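# Unload three plates from a tray onto the table

## Task

Lift each of the three plates out of the tray and set it down on the table, with no plate lying on another; the tray must be left as it was at the start, everything must stay in place without the robot supporting it, and at the end both cups must release and the arms must pull away.

## Robot and tools

Robot: two arms, left_arm and right_arm, each ending in a vacuum suction cup. The cup point is the centre of the cup's rim (29 mm across) when it touches nothing, and the cup points along that point's own +z axis. From roughly 7 cm behind the rim the tool body and wrist camera stick out up to about 8 cm sideways, so leave room around it. Elbows cannot go fully straight.

Frame: results give poses in one scene frame with its origin on the table top midway between the arms, +x out over the table, +z up, and left_arm on the +y side (arm names are not image sides). Positions are in metres, orientation as quaternion wxyz, velocities in m/s and rad/s. Printed positions get less accurate at long reach.

The row: every motion command is one row of 14 numbers, each in [-1, 1], always for both arms: left dx, dy, dz, rx, ry, rz, left suction, then right dx, dy, dz, rx, ry, rz, right suction. The first six per arm are an offset, not a pose: they are expressed in that cup point's own axes and measured from its pose in the most recent result that showed it (before any such result, or for a second or later call within one reply, from where the arm actually is when the call starts). 1.0 equals 0.6 m of travel or 180 degrees; rx, ry, rz form one rotation vector. Several rows in one action are each measured from that same reference, not chained. All zeros therefore drive an arm back to the reference, which is not a pause. To hold an arm still, send in the first call of a reply the offset that returns it to where you want it, then zeros in later calls. Suction is an absolute setting that persists: 1 is full vacuum (about 55 kPa under ambient), smaller values ask for that fraction, and 0.05 or less switches it off. Always resend the suction value you want for each arm, since a 0 is an order to release.

Tools:
- execute_actions(actions, pictures). actions holds at most one item. An empty list just reports state. {"rows": [...], "steps": n} plays 1 to 15 rows over up to 15 control steps of 1/30 s (default 15); if rows run out the last repeats. {"steps": n} without rows is a wait of up to 300 steps counted from the previous result, including your thinking time. pictures (true/false) chooses whether images come back. A refused call does nothing.
- move(target, speed, stop_force). target is one 14-number row as above. Each cup point follows a straight line toward its target; both paths finish together, last 0.5 to 10 s, and are cut at 10 s. speed is the top path speed in m/s, 0.002 to 0.5 (default 0.25), rotation capped at twice that in rad/s. The real arm lags, can wander and overshoot, mainly near full stretch. stop_force (13 to 80 N, one value for both arms, not allowed in the first 0.2 s) ends an arm's path when its wrist sensor sees that much extra push against the motion for 2 steps; the arm then backs up 2 steps and holds. Use it only with very slow speed and no rotation; omit it when lifting off something the cup presses on. The result adds a move: line with an ending per arm (done, off_target, moving, held, fault, contact) and limits (paced = pose clipped; held = some steps blocked, after which the arm may jump fast), plus each cup point's distance from its target.
- wait(seconds): 0 to 10 s with no new command.
- zoom_image(camera, region): region [x0, y0, x1, y1] in pixels, at most 504 by 504. Cameras: cam_head_left, cam_head_right, cam_high, cam_low (all 896x504), cam_left_wrist, cam_right_wrist (504x504 fisheye).
- finished_scene(scene): pass the current scene's number; irreversible, and the result says whether the goal was met.

Motion limits: each control step the commanded pose is clipped to within 100 mm and 16 degrees of the measured one, then reached by damped inverse kinematics that favours position over orientation. Commands are smoothed with about 0.17 s delay. A large offset may not be reached in one action; read the new pose and send the remainder. The simulation keeps running while you think.

Result lines: the state line per arm (pose, velocities); Hand target (where the controller is driving each cup point); pose unreachable (clearance check altered or blocked that arm); HELD marks steps not sent; Wrist force and Wrist torque in the tool's own axes (offsets up to ~5.5 N, noise up to ~3.4 N, saturating near 100 N; pressing gives force pointing back into the arm; "no reading" is harmless); suction_measured and part_present (goes to 1 at 0.50, back to 0 under 0.45); MOTOR HOT from 70 °C, OVER-TEMPERATURE FAULT at 85 °C when the arm is braked until cool.

Gripping: switch suction on and press the whole rim onto a smooth flat face of the plate, away from its edge, holes or seams. A sealed cup reads within 0.15 of the command; no seal reads near 0. Under vacuum the cup shortens, so the part sits up to 10 mm nearer the tool. To release, set the plate down on its support, then turn suction off and rise at least 15 mm. If the cup seals on the table, turn suction off to free it.

Avoid: torque above the joint load limits (300, 300, 136, 49.1, 49.1, 49.1 N m, base to wrist) or any outside force of 150 N, which freeze that arm for 10 s; stiff arms can fault with a target only slightly past a firm surface, and fast touches hit harder. Do not let the arms collide, do not drop, slide or slam plates, and never push anything off the table. Loose items may get an occasional random nudge, so check the final layout before ending.

Each tool is called after "Request:" in YAML: its name, and indented under it one key for each argument.

## Session

I'll start by looking at the scene.

Request:
execute_actions:
  actions: []

Scene clock: 0.00 s of 7200.00 s.
left_arm: end_effector_position=(+0.6343, +0.5632, +0.2272) suction_measured=0.00 part_present=0 end_effector_quat_wxyz=(-0.000, -0.212, +0.977, +0.001) end_effector_velocity=(-0.001, -0.000, +0.001) end_effector_angular_velocity=(-0.001, -0.000, -0.000) | right_arm: end_effector_position=(+0.6774, -0.5418, +0.2279) suction_measured=0.00 part_present=0 end_effector_quat_wxyz=(-0.000, +0.248, +0.969, -0.000) end_effector_velocity=(-0.000, +0.000, +0.000) end_effector_angular_velocity=(-0.000, +0.000, +0.000)
Joint positions: left_arm=[-0.281 -1.556  2.144 -2.157 -1.57   2.339] | right_arm=[-0.281 -1.557  2.144 -2.157 -1.571 -2.899]
Joint velocities: left_arm=[-0.    -0.002  0.001  0.001 -0.001  0.   ] | right_arm=[ 0.    -0.    -0.     0.001 -0.    -0.   ]
Motor temperatures (°C, as the motors report them): left_arm=[21 16 19 27 26 21] | right_arm=[19 19 21 23 23 26]
Wrist force (N, on the end effector, along its own x y z axes, offset not removed): no reading
Wrist torque (N m, same axes, about the end effector's origin, offset not removed): no reading
Hand target (left_arm): +0.634, +0.563, +0.227; -0.000, -0.212, +0.977, +0.001
Hand target (right_arm): +0.677, -0.542, +0.228; -0.000, +0.248, +0.969, -0.000

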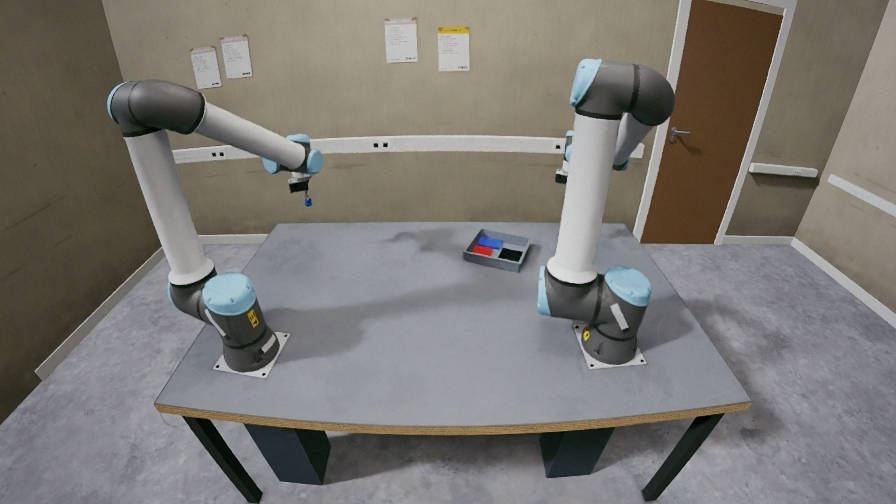

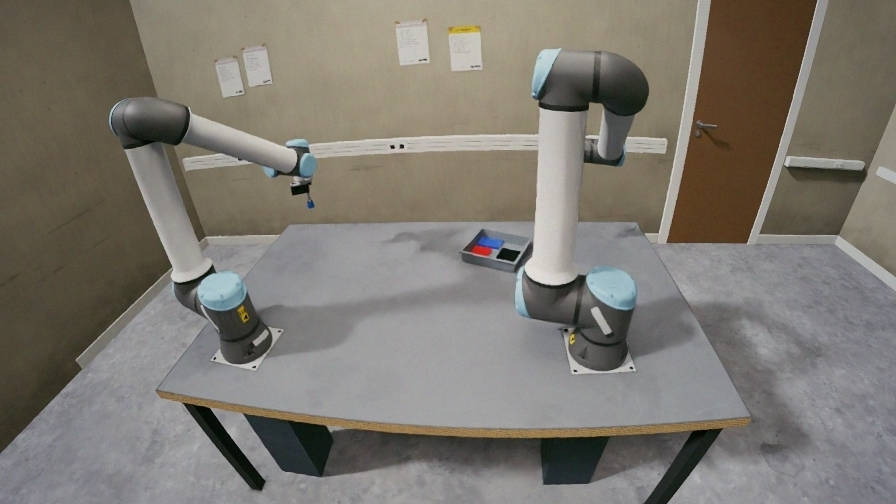

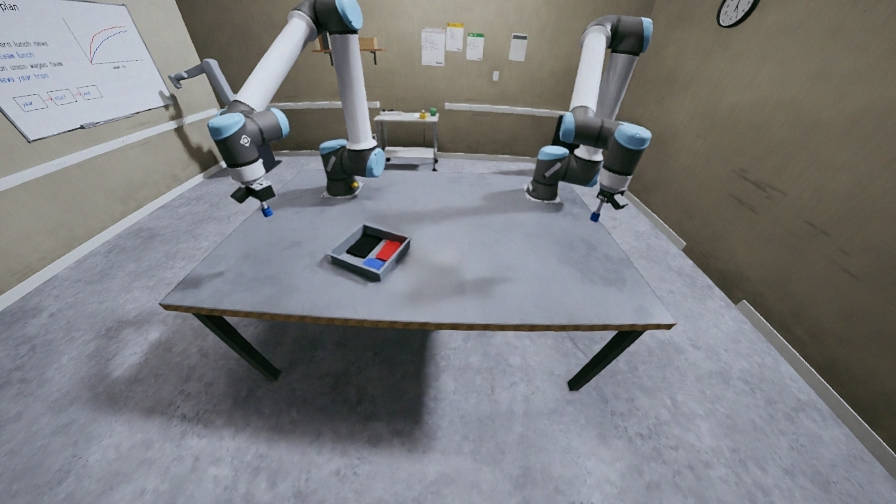

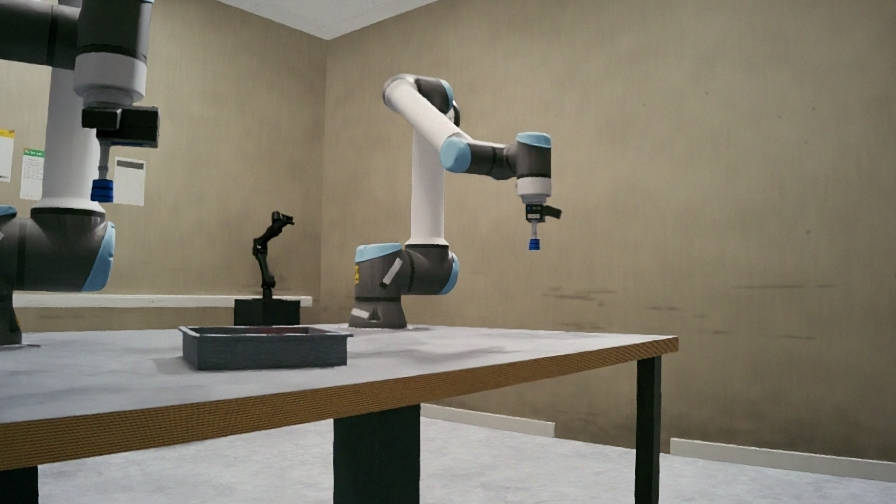

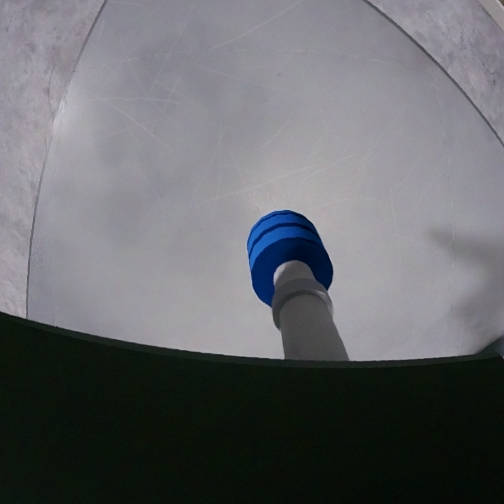

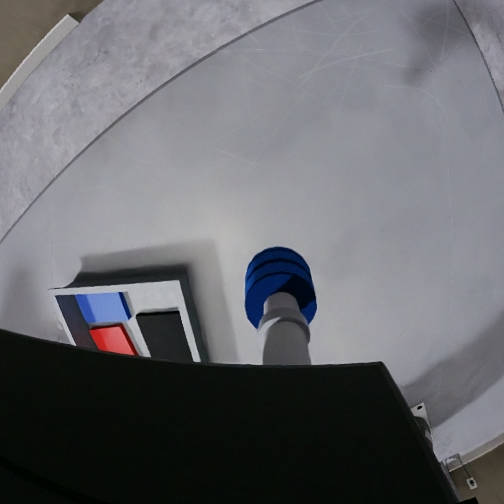

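Request:
zoom_image:
  camera: "cam_high"
  region: [300, 200, 440, 300]

Request:
zoom_image:
  camera: "cam_head_left"
  region: [440, 215, 560, 285]

Request:
zoom_image:
  camera: "cam_low"
  region: [150, 300, 380, 400]

Region (300, 200, 440, 300) of cam_high's 896x504 image, scaled by 3.600, with more detail than that image has; it fills the top 360 rows of this view, and the rest is white.

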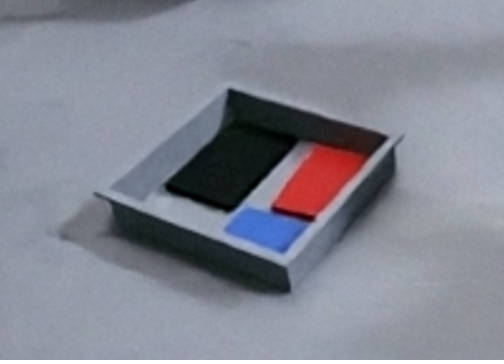

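Region (440, 215, 560, 285) of cam_head_left's 896x504 image, scaled by 4.200, with more detail than that image has; it fills the top 294 rows of this view, and the rest is white.

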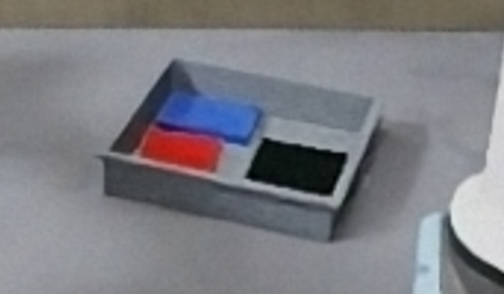

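Region (150, 300, 380, 400) of cam_low's 896x504 image, scaled by 2.191, with more detail than that image has; it fills the top 219 rows of this view, and the rest is white.

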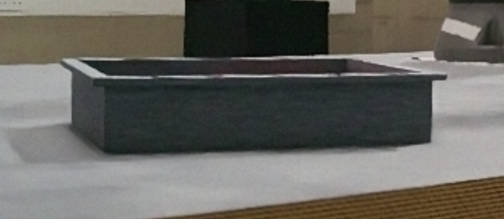

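Request:
move:
  target: [0,0,0,0,0,0,0, 0.40,0.38,-0.12,0,0,0,0]
  speed: 0.3

Scene clock: 22.03 s of 7200.00 s.
left_arm: end_effector_position=(+0.6343, +0.5632, +0.2272) suction_measured=0.00 part_present=0 end_effector_quat_wxyz=(-0.000, -0.212, +0.977, +0.001) end_effector_velocity=(-0.000, -0.000, -0.000) end_effector_angular_velocity=(-0.000, +0.000, -0.001) | right_arm: end_effector_position=(+0.5769, -0.2267, +0.2998) suction_measured=0.00 part_present=0 end_effector_quat_wxyz=(+0.000, +0.248, +0.969, -0.000) end_effector_velocity=(-0.000, +0.003, -0.001) end_effector_angular_velocity=(-0.002, +0.001, +0.001)
Joint positions: left_arm=[-0.281 -1.556  2.144 -2.157 -1.57   2.339] | right_arm=[ 0.251 -1.636  2.076 -2.01  -1.571 -2.367]
Joint velocities: left_arm=[-0.001 -0.     0.    -0.    -0.     0.   ] | right_arm=[ 0.005  0.003 -0.002  0.    -0.002  0.004]
Motor temperatures (°C, as the motors report them): left_arm=[21 16 19 27 26 21] | right_arm=[19 19 21 23 23 26]
Wrist force (N, on the end effector, along its own x y z axes, offset not removed): left_arm=[1.3 3.3 -0.1] | right_arm=[0.5 3.7 1.2]
Wrist torque (N m, same axes, about the end effector's origin, offset not removed): left_arm=[0.04 -0.29 0.24] | right_arm=[0.24 0.00 -0.04]
Hand target (left_arm): +0.634, +0.563, +0.227; -0.000, -0.212, +0.977, +0.001
Hand target (right_arm): +0.577, -0.226, +0.300; +0.000, +0.248, +0.969, -0.000
Off the commanded pose (left_arm): 0.000 m, 0 deg.
Off the commanded pose (right_arm): 0.000 m, 0 deg.
After step 90, 17.30 s passed at rest.
move: done

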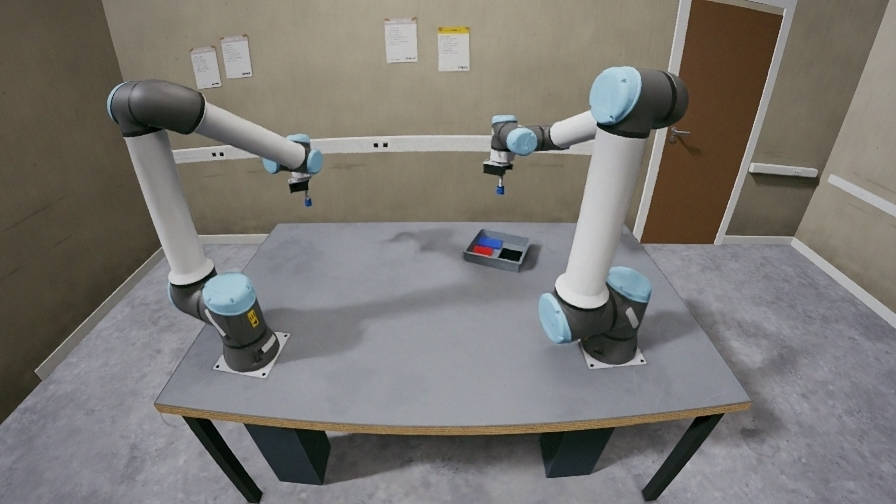

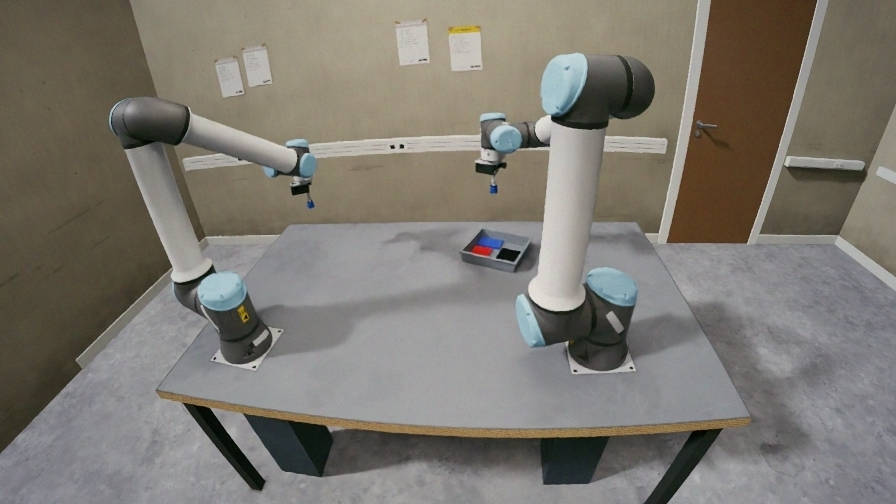

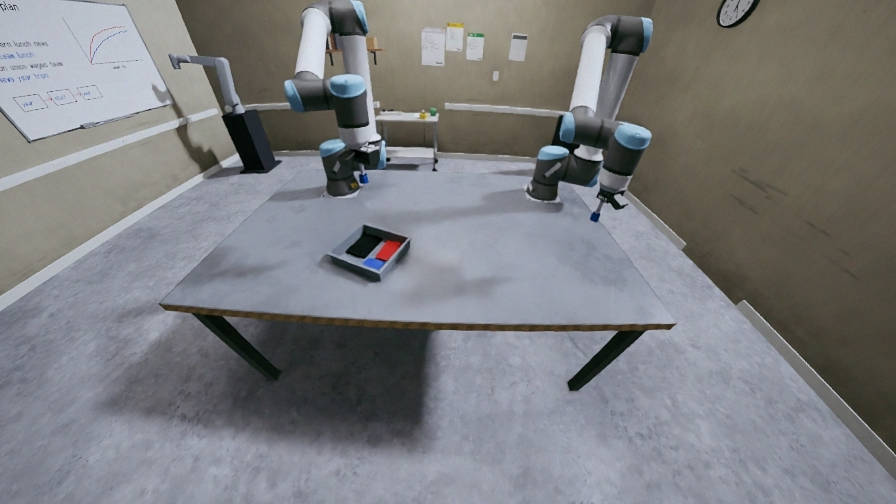

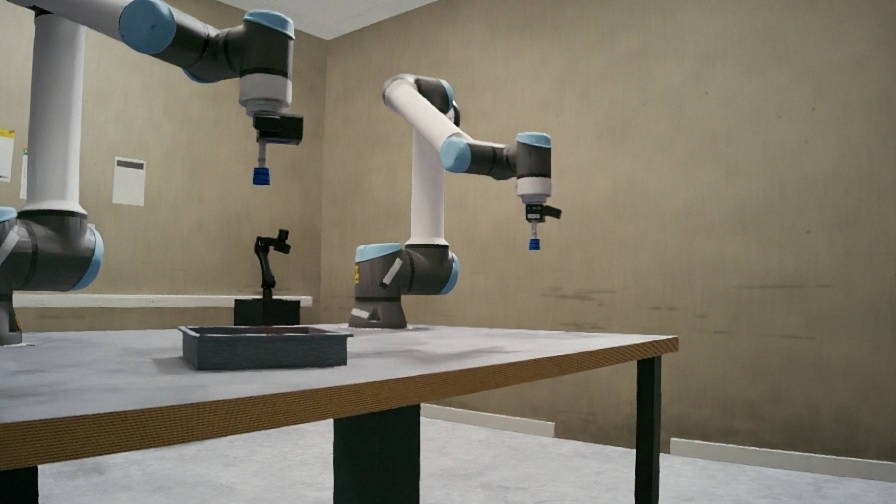

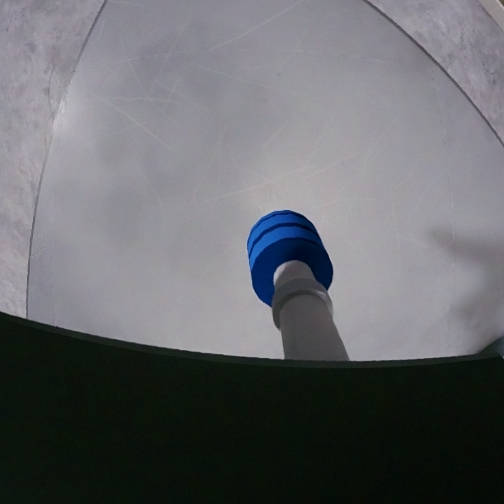

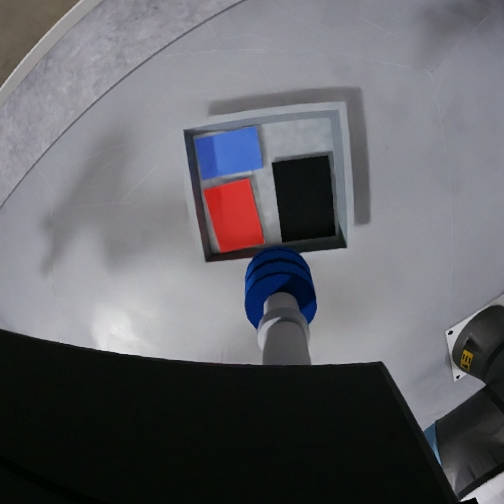

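Request:
zoom_image:
  camera: "cam_right_wrist"
  region: [160, 70, 390, 300]

Region (160, 70, 390, 300) of cam_right_wrist's 504x504 image, scaled by 2.191, with more detail than that image has.

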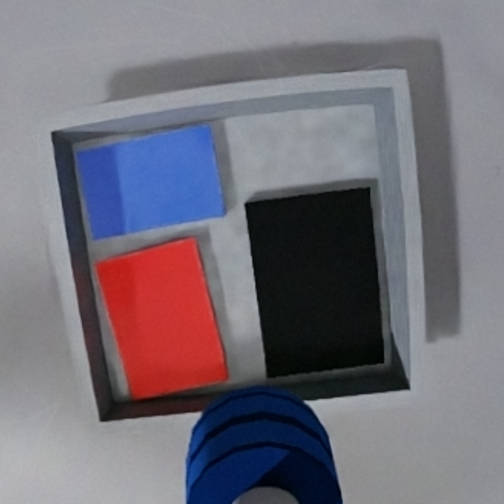

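Request:
move:
  target: [0,0,0,0,0,0,0, -0.022,-0.088,0.375,0,0,0,0]
  speed: 0.25

Scene clock: 64.20 s of 7200.00 s.
left_arm: end_effector_position=(+0.6343, +0.5632, +0.2272) suction_measured=0.00 part_present=0 end_effector_quat_wxyz=(-0.000, -0.212, +0.977, +0.001) end_effector_velocity=(-0.000, +0.000, +0.000) end_effector_angular_velocity=(+0.001, +0.000, -0.000) | right_arm: end_effector_position=(+0.5632, -0.2792, +0.0750) suction_measured=0.00 part_present=0 end_effector_quat_wxyz=(+0.000, +0.248, +0.969, -0.000) end_effector_velocity=(-0.000, -0.000, -0.003) end_effector_angular_velocity=(+0.001, +0.001, +0.001)
Joint positions: left_arm=[-0.281 -1.556  2.144 -2.157 -1.57   2.339] | right_arm=[ 0.168 -1.407  2.346 -2.51  -1.571 -2.451]
Joint velocities: left_arm=[-0.    -0.001  0.     0.001  0.001 -0.   ] | right_arm=[-0.     0.005  0.002 -0.006  0.001 -0.001]
Motor temperatures (°C, as the motors report them): left_arm=[21 16 19 27 26 21] | right_arm=[19 19 21 23 23 26]
Wrist force (N, on the end effector, along its own x y z axes, offset not removed): left_arm=[-2.2 1.7 0.7] | right_arm=[-2.6 -1.2 5.7]
Wrist torque (N m, same axes, about the end effector's origin, offset not removed): left_arm=[-0.16 0.08 0.19] | right_arm=[-0.33 0.58 0.00]
Hand target (left_arm): +0.634, +0.563, +0.227; -0.000, -0.212, +0.977, +0.001
Hand target (right_arm): +0.563, -0.279, +0.075; +0.000, +0.248, +0.969, -0.000
Off the commanded pose (left_arm): 0.000 m, 0 deg.
Off the commanded pose (right_arm): 0.000 m, 0 deg.
After step 90, 37.67 s passed at rest.
move: done

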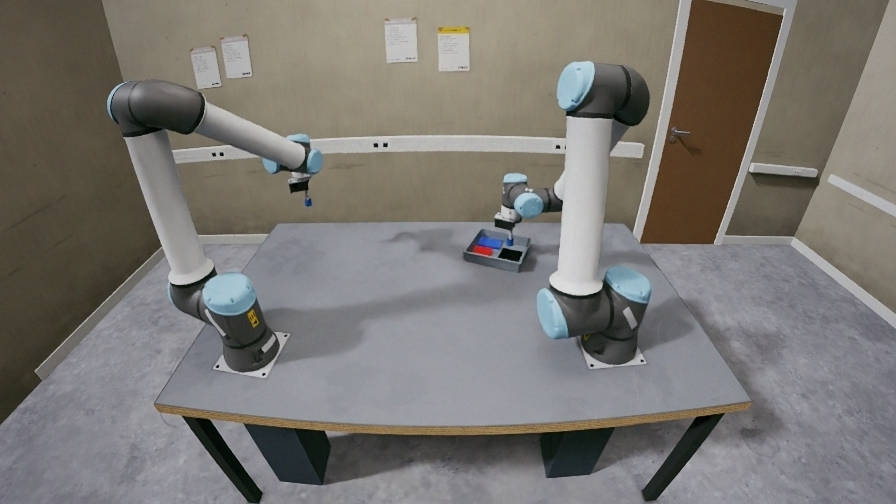

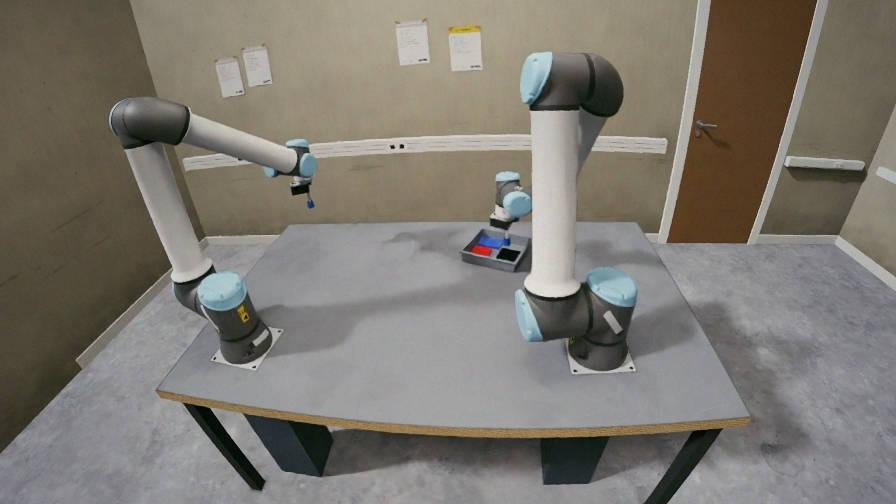

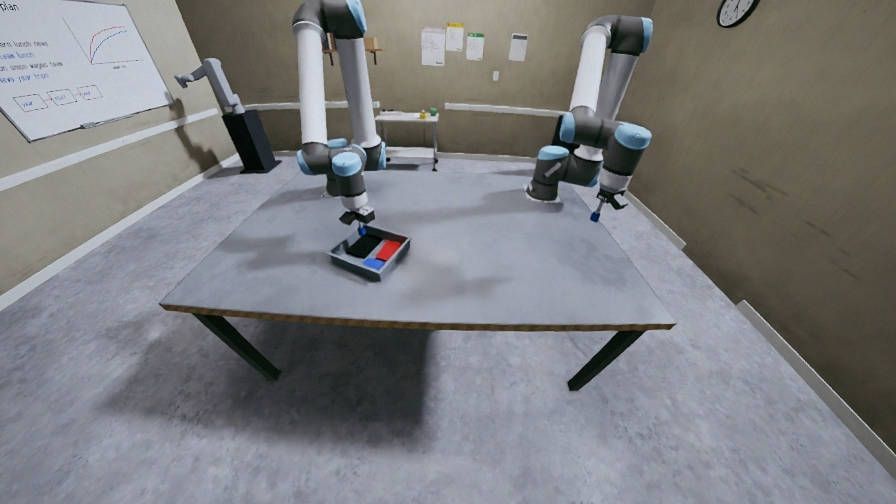

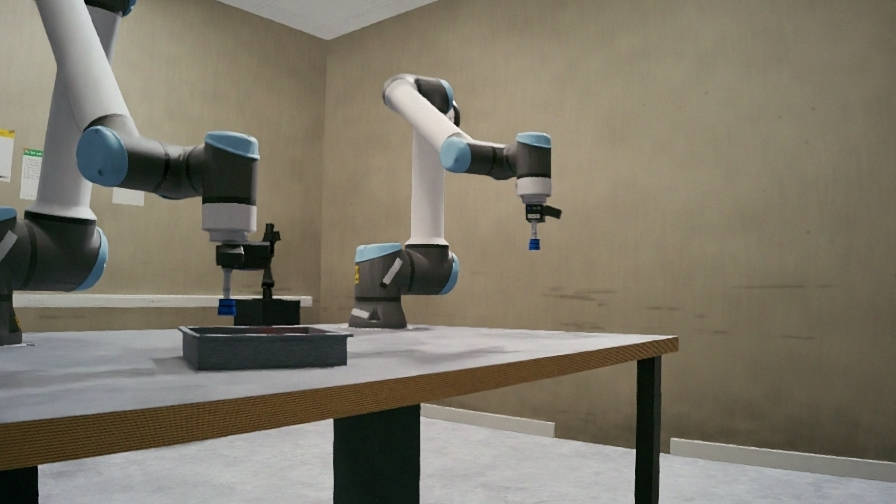

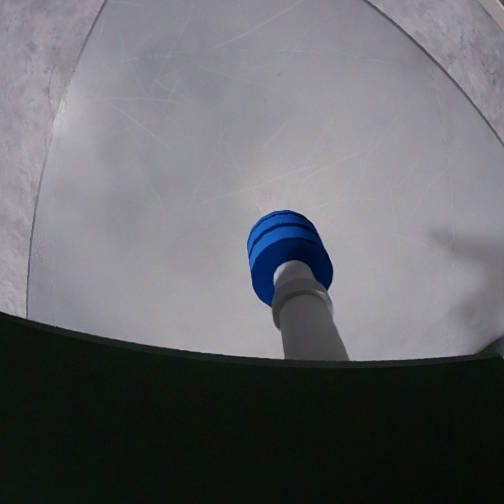

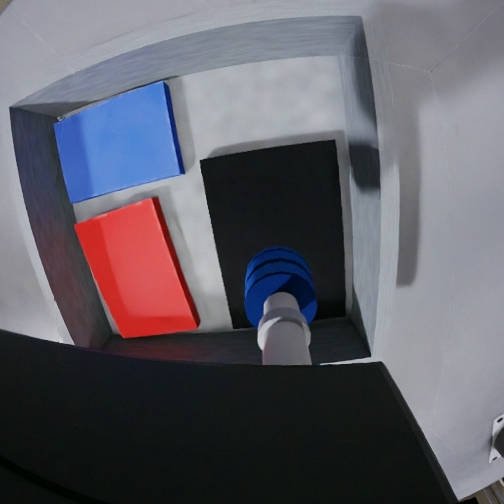

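Request:
zoom_image:
  camera: "cam_right_wrist"
  region: [200, 220, 360, 380]

Request:
zoom_image:
  camera: "cam_low"
  region: [160, 230, 360, 380]

Request:
zoom_image:
  camera: "cam_right_wrist"
  region: [0, 60, 300, 360]

Region (200, 220, 360, 380) of cam_right_wrist's 504x504 image, scaled by 3.150, with more detail than that image has.

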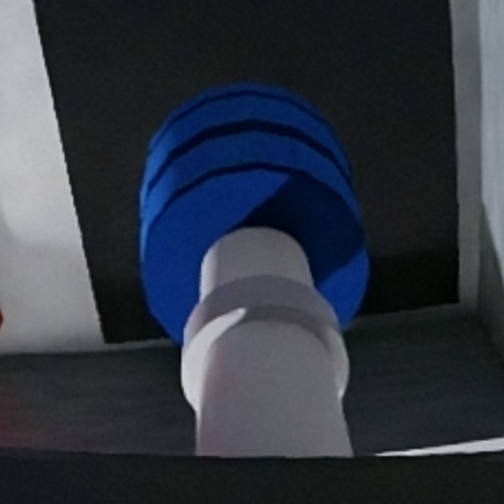

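Region (160, 230, 360, 380) of cam_low's 896x504 image, scaled by 2.520, with more detail than that image has; it fills the top 378 rows of this view, and the rest is white.

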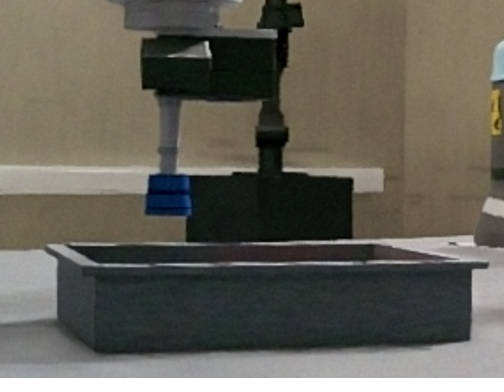

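Region (0, 60, 300, 360) of cam_right_wrist's 504x504 image, scaled by 1.680, with more detail than that image has.

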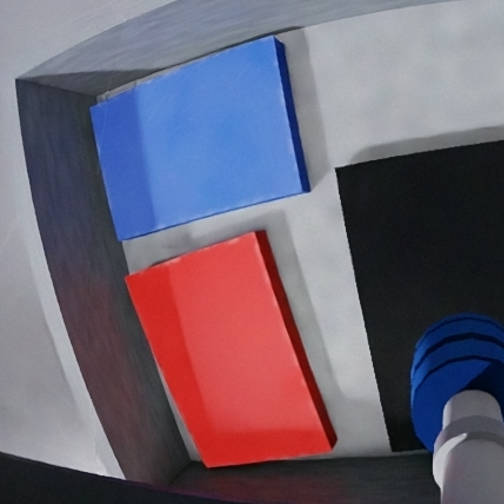

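Request:
move:
  target: [0,0,0,0,0,0,0, 0.002,-0.004,0.0817,0,0,0,1]
  speed: 0.12

Request:
move:
  target: [0,0,0,0,0,0,0, 0,0,0.0267,0,0,0,1]
  speed: 0.01
  stop_force: 13

Scene clock: 143.57 s of 7200.00 s.
left_arm: end_effector_position=(+0.6343, +0.5632, +0.2272) suction_measured=0.00 part_present=0 end_effector_quat_wxyz=(-0.000, -0.212, +0.977, +0.001) end_effector_velocity=(-0.000, +0.001, -0.001) end_effector_angular_velocity=(+0.001, +0.003, +0.002) | right_arm: end_effector_position=(+0.5610, -0.2807, +0.0262) suction_measured=0.00 part_present=0 end_effector_quat_wxyz=(+0.000, +0.248, +0.969, -0.000) end_effector_velocity=(+0.001, -0.000, -0.002) end_effector_angular_velocity=(+0.000, -0.001, +0.001)
Joint positions: left_arm=[-0.281 -1.556  2.144 -2.157 -1.57   2.339] | right_arm=[ 0.166 -1.316  2.375 -2.63  -1.571 -2.453]
Joint velocities: left_arm=[ 0.002  0.001 -0.     0.002  0.    -0.   ] | right_arm=[-0.001  0.004 -0.    -0.005  0.    -0.002]
Motor temperatures (°C, as the motors report them): left_arm=[21 16 19 27 26 21] | right_arm=[19 19 21 23 23 26]
Wrist force (N, on the end effector, along its own x y z axes, offset not removed): left_arm=[1.6 2.9 -2.2] | right_arm=[-0.7 1.6 7.4]
Wrist torque (N m, same axes, about the end effector's origin, offset not removed): left_arm=[0.04 -0.46 0.29] | right_arm=[0.27 0.34 0.01]
Hand target (left_arm): +0.634, +0.563, +0.227; -0.000, -0.212, +0.977, +0.001
Hand target (right_arm): +0.561, -0.281, +0.026; +0.000, +0.248, +0.969, -0.000
Off the commanded pose (left_arm): 0.000 m, 0 deg.
Off the commanded pose (right_arm): 0.000 m, 0 deg.
After step 90, 75.47 s passed at rest.
move: done

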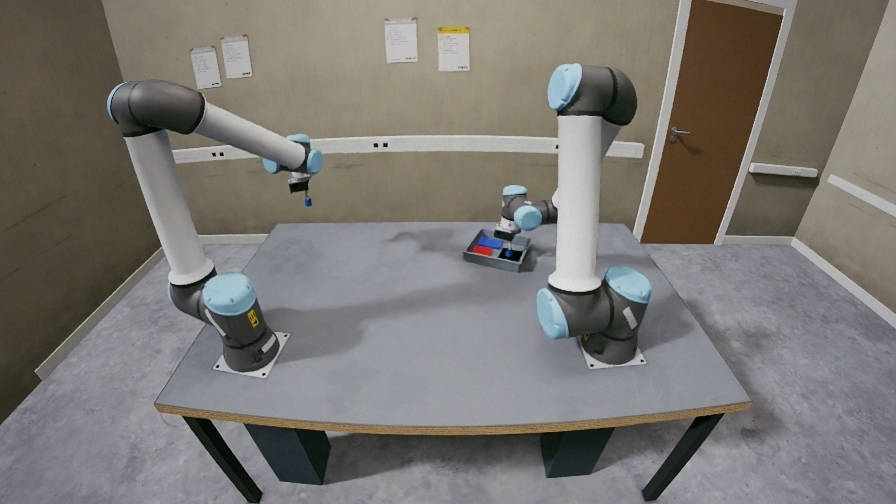

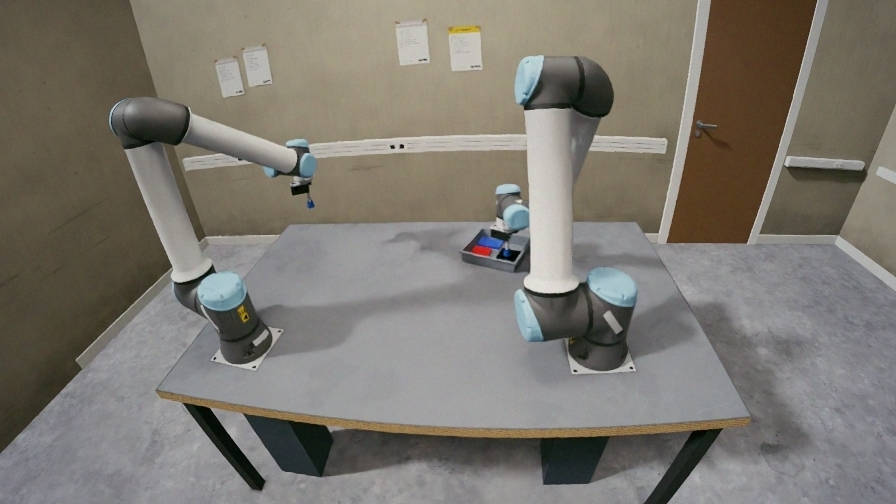

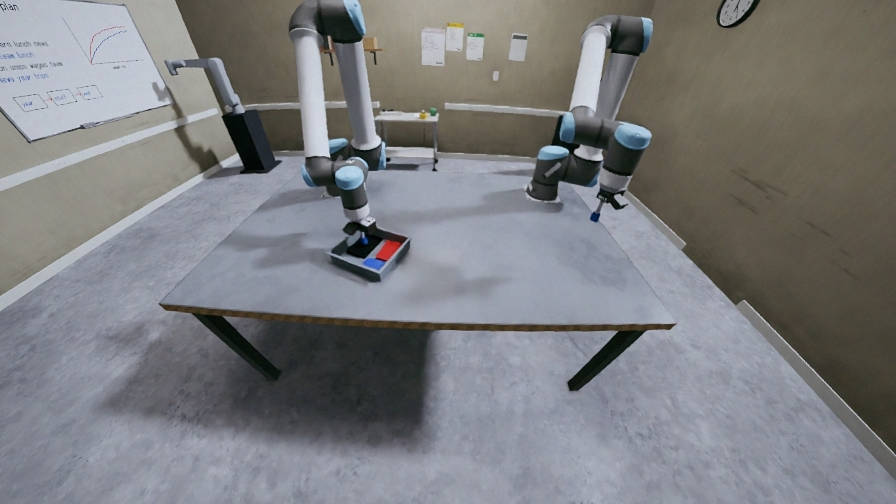

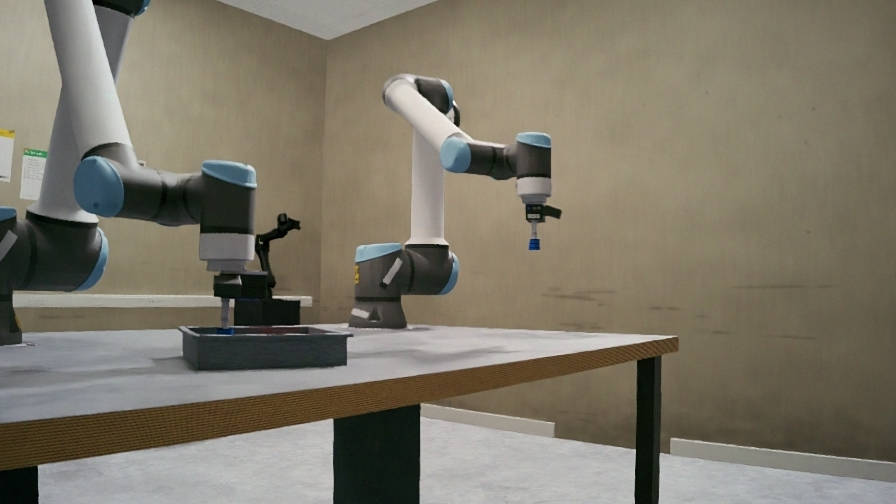

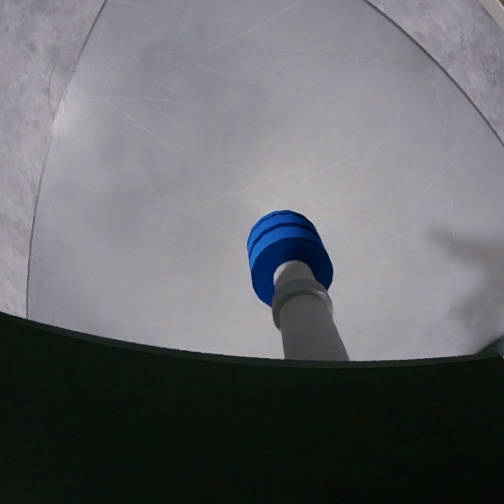

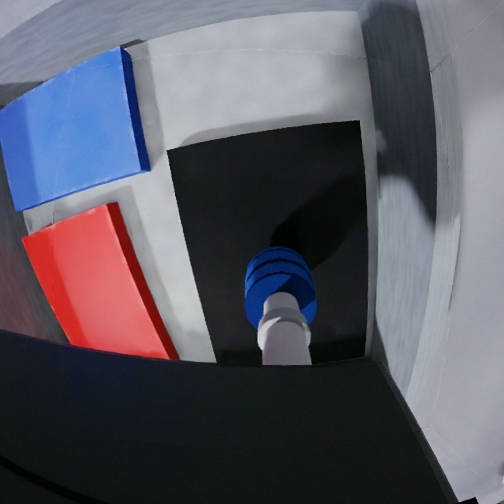

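Scene clock: 145.40 s of 7200.00 s.
left_arm: end_effector_position=(+0.6343, +0.5632, +0.2272) suction_measured=0.00 part_present=0 end_effector_quat_wxyz=(-0.000, -0.212, +0.977, +0.001) end_effector_velocity=(+0.000, -0.000, -0.000) end_effector_angular_velocity=(+0.000, -0.000, -0.001) | right_arm: end_effector_position=(+0.5610, -0.2807, +0.0103) suction_measured=0.68 part_present=1 end_effector_quat_wxyz=(+0.000, +0.248, +0.969, -0.000) end_effector_velocity=(-0.001, -0.000, -0.002) end_effector_angular_velocity=(+0.001, +0.001, -0.000)
Joint positions: left_arm=[-0.281 -1.556  2.144 -2.157 -1.57   2.339] | right_arm=[ 0.166 -1.283  2.38  -2.668 -1.571 -2.453]
Joint velocities: left_arm=[-0.  0. -0. -0.  0.  0.] | right_arm=[-0.     0.004  0.002 -0.005  0.001 -0.   ]
Motor temperatures (°C, as the motors report them): left_arm=[21 16 19 27 26 21] | right_arm=[19 19 21 23 23 26]
Wrist force (N, on the end effector, along its own x y z axes, offset not removed): left_arm=[0.6 1.6 2.0] | right_arm=[-1.7 3.2 0.4]
Wrist torque (N m, same axes, about the end effector's origin, offset not removed): left_arm=[-0.18 -0.25 0.18] | right_arm=[0.23 0.58 0.07]
Hand target (left_arm): +0.634, +0.563, +0.227; -0.000, -0.212, +0.977, +0.001
Hand target (right_arm): +0.561, -0.281, +0.010; +0.000, +0.248, +0.969, -0.000
Off the commanded pose (left_arm): 0.000 m, 0 deg.
Off the commanded pose (right_arm): 0.000 m, 0 deg.
move: done

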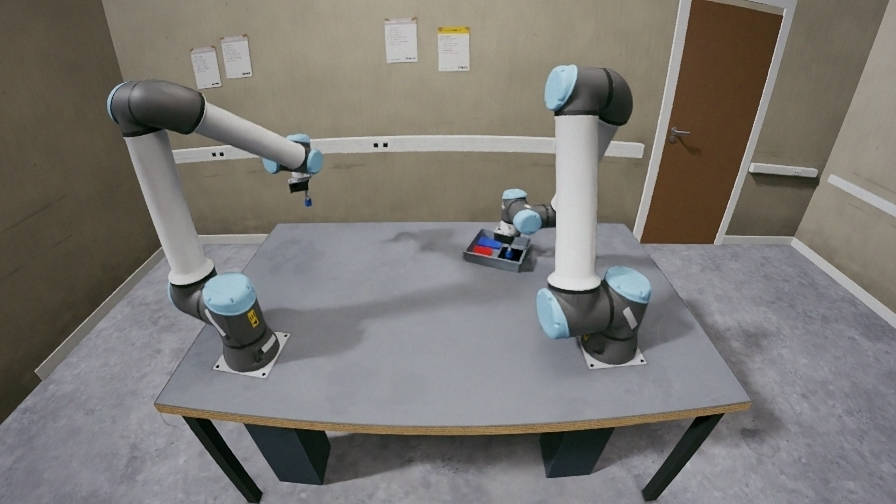

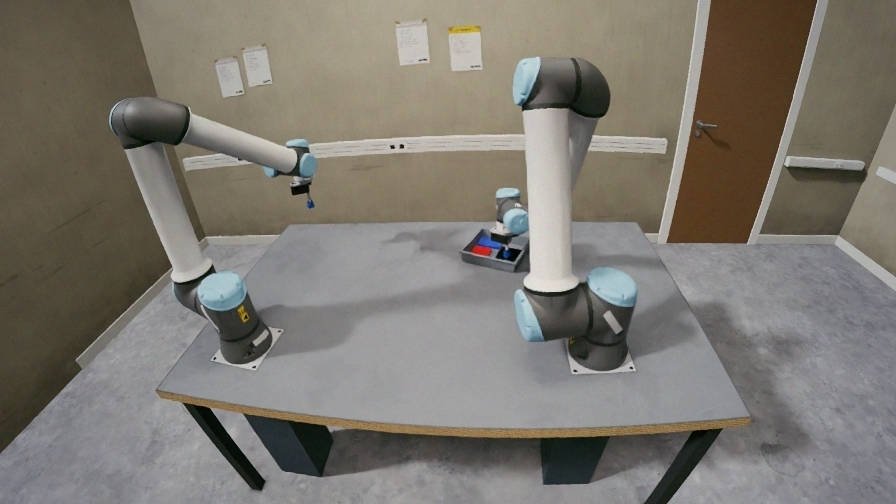

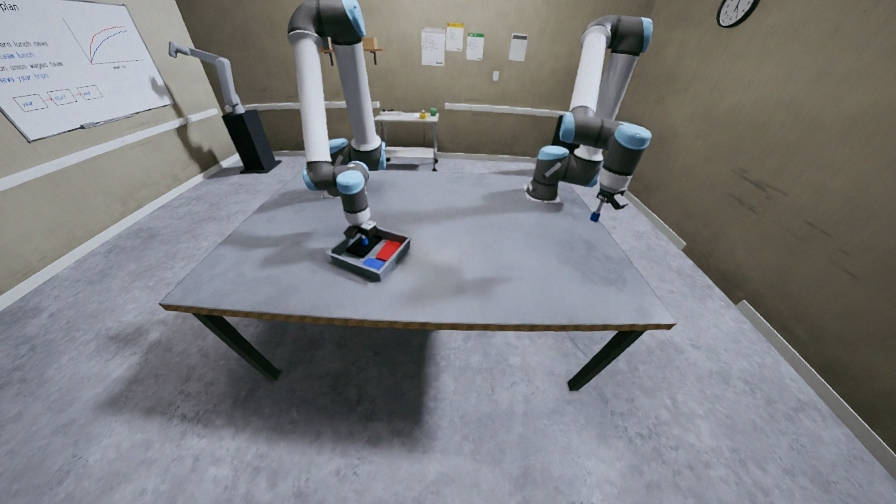

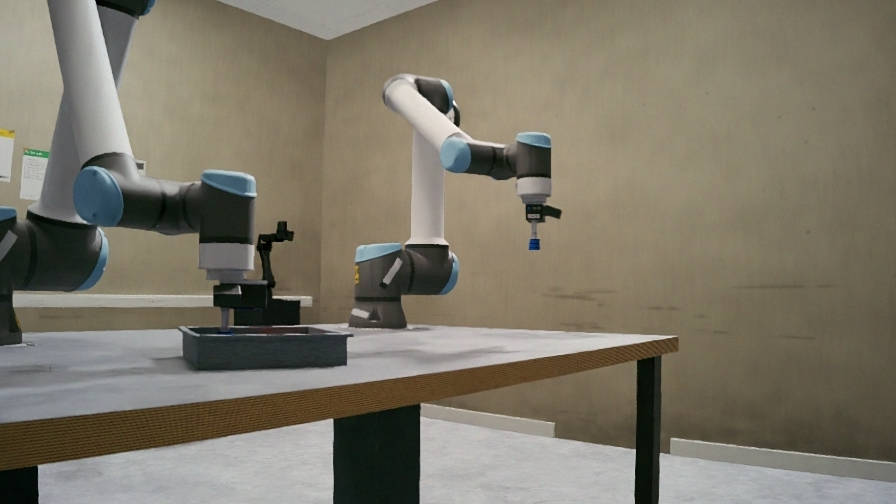

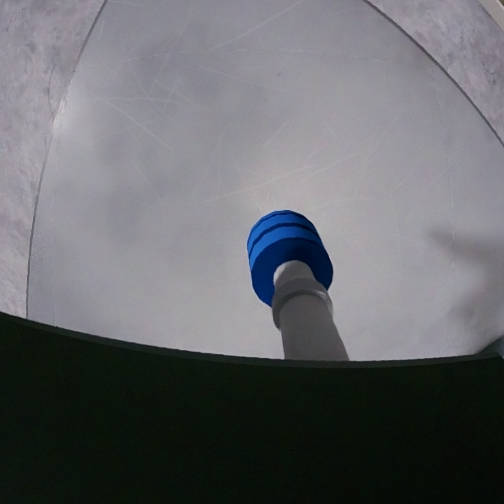

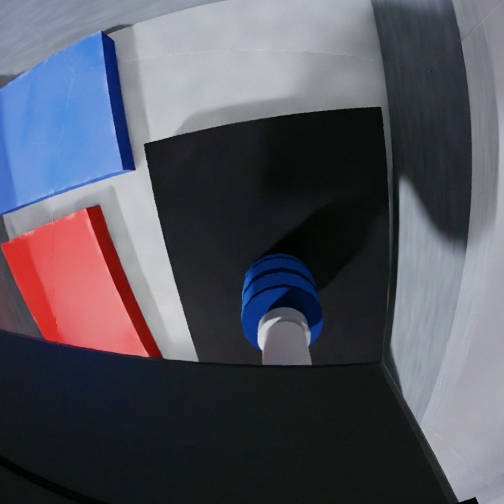

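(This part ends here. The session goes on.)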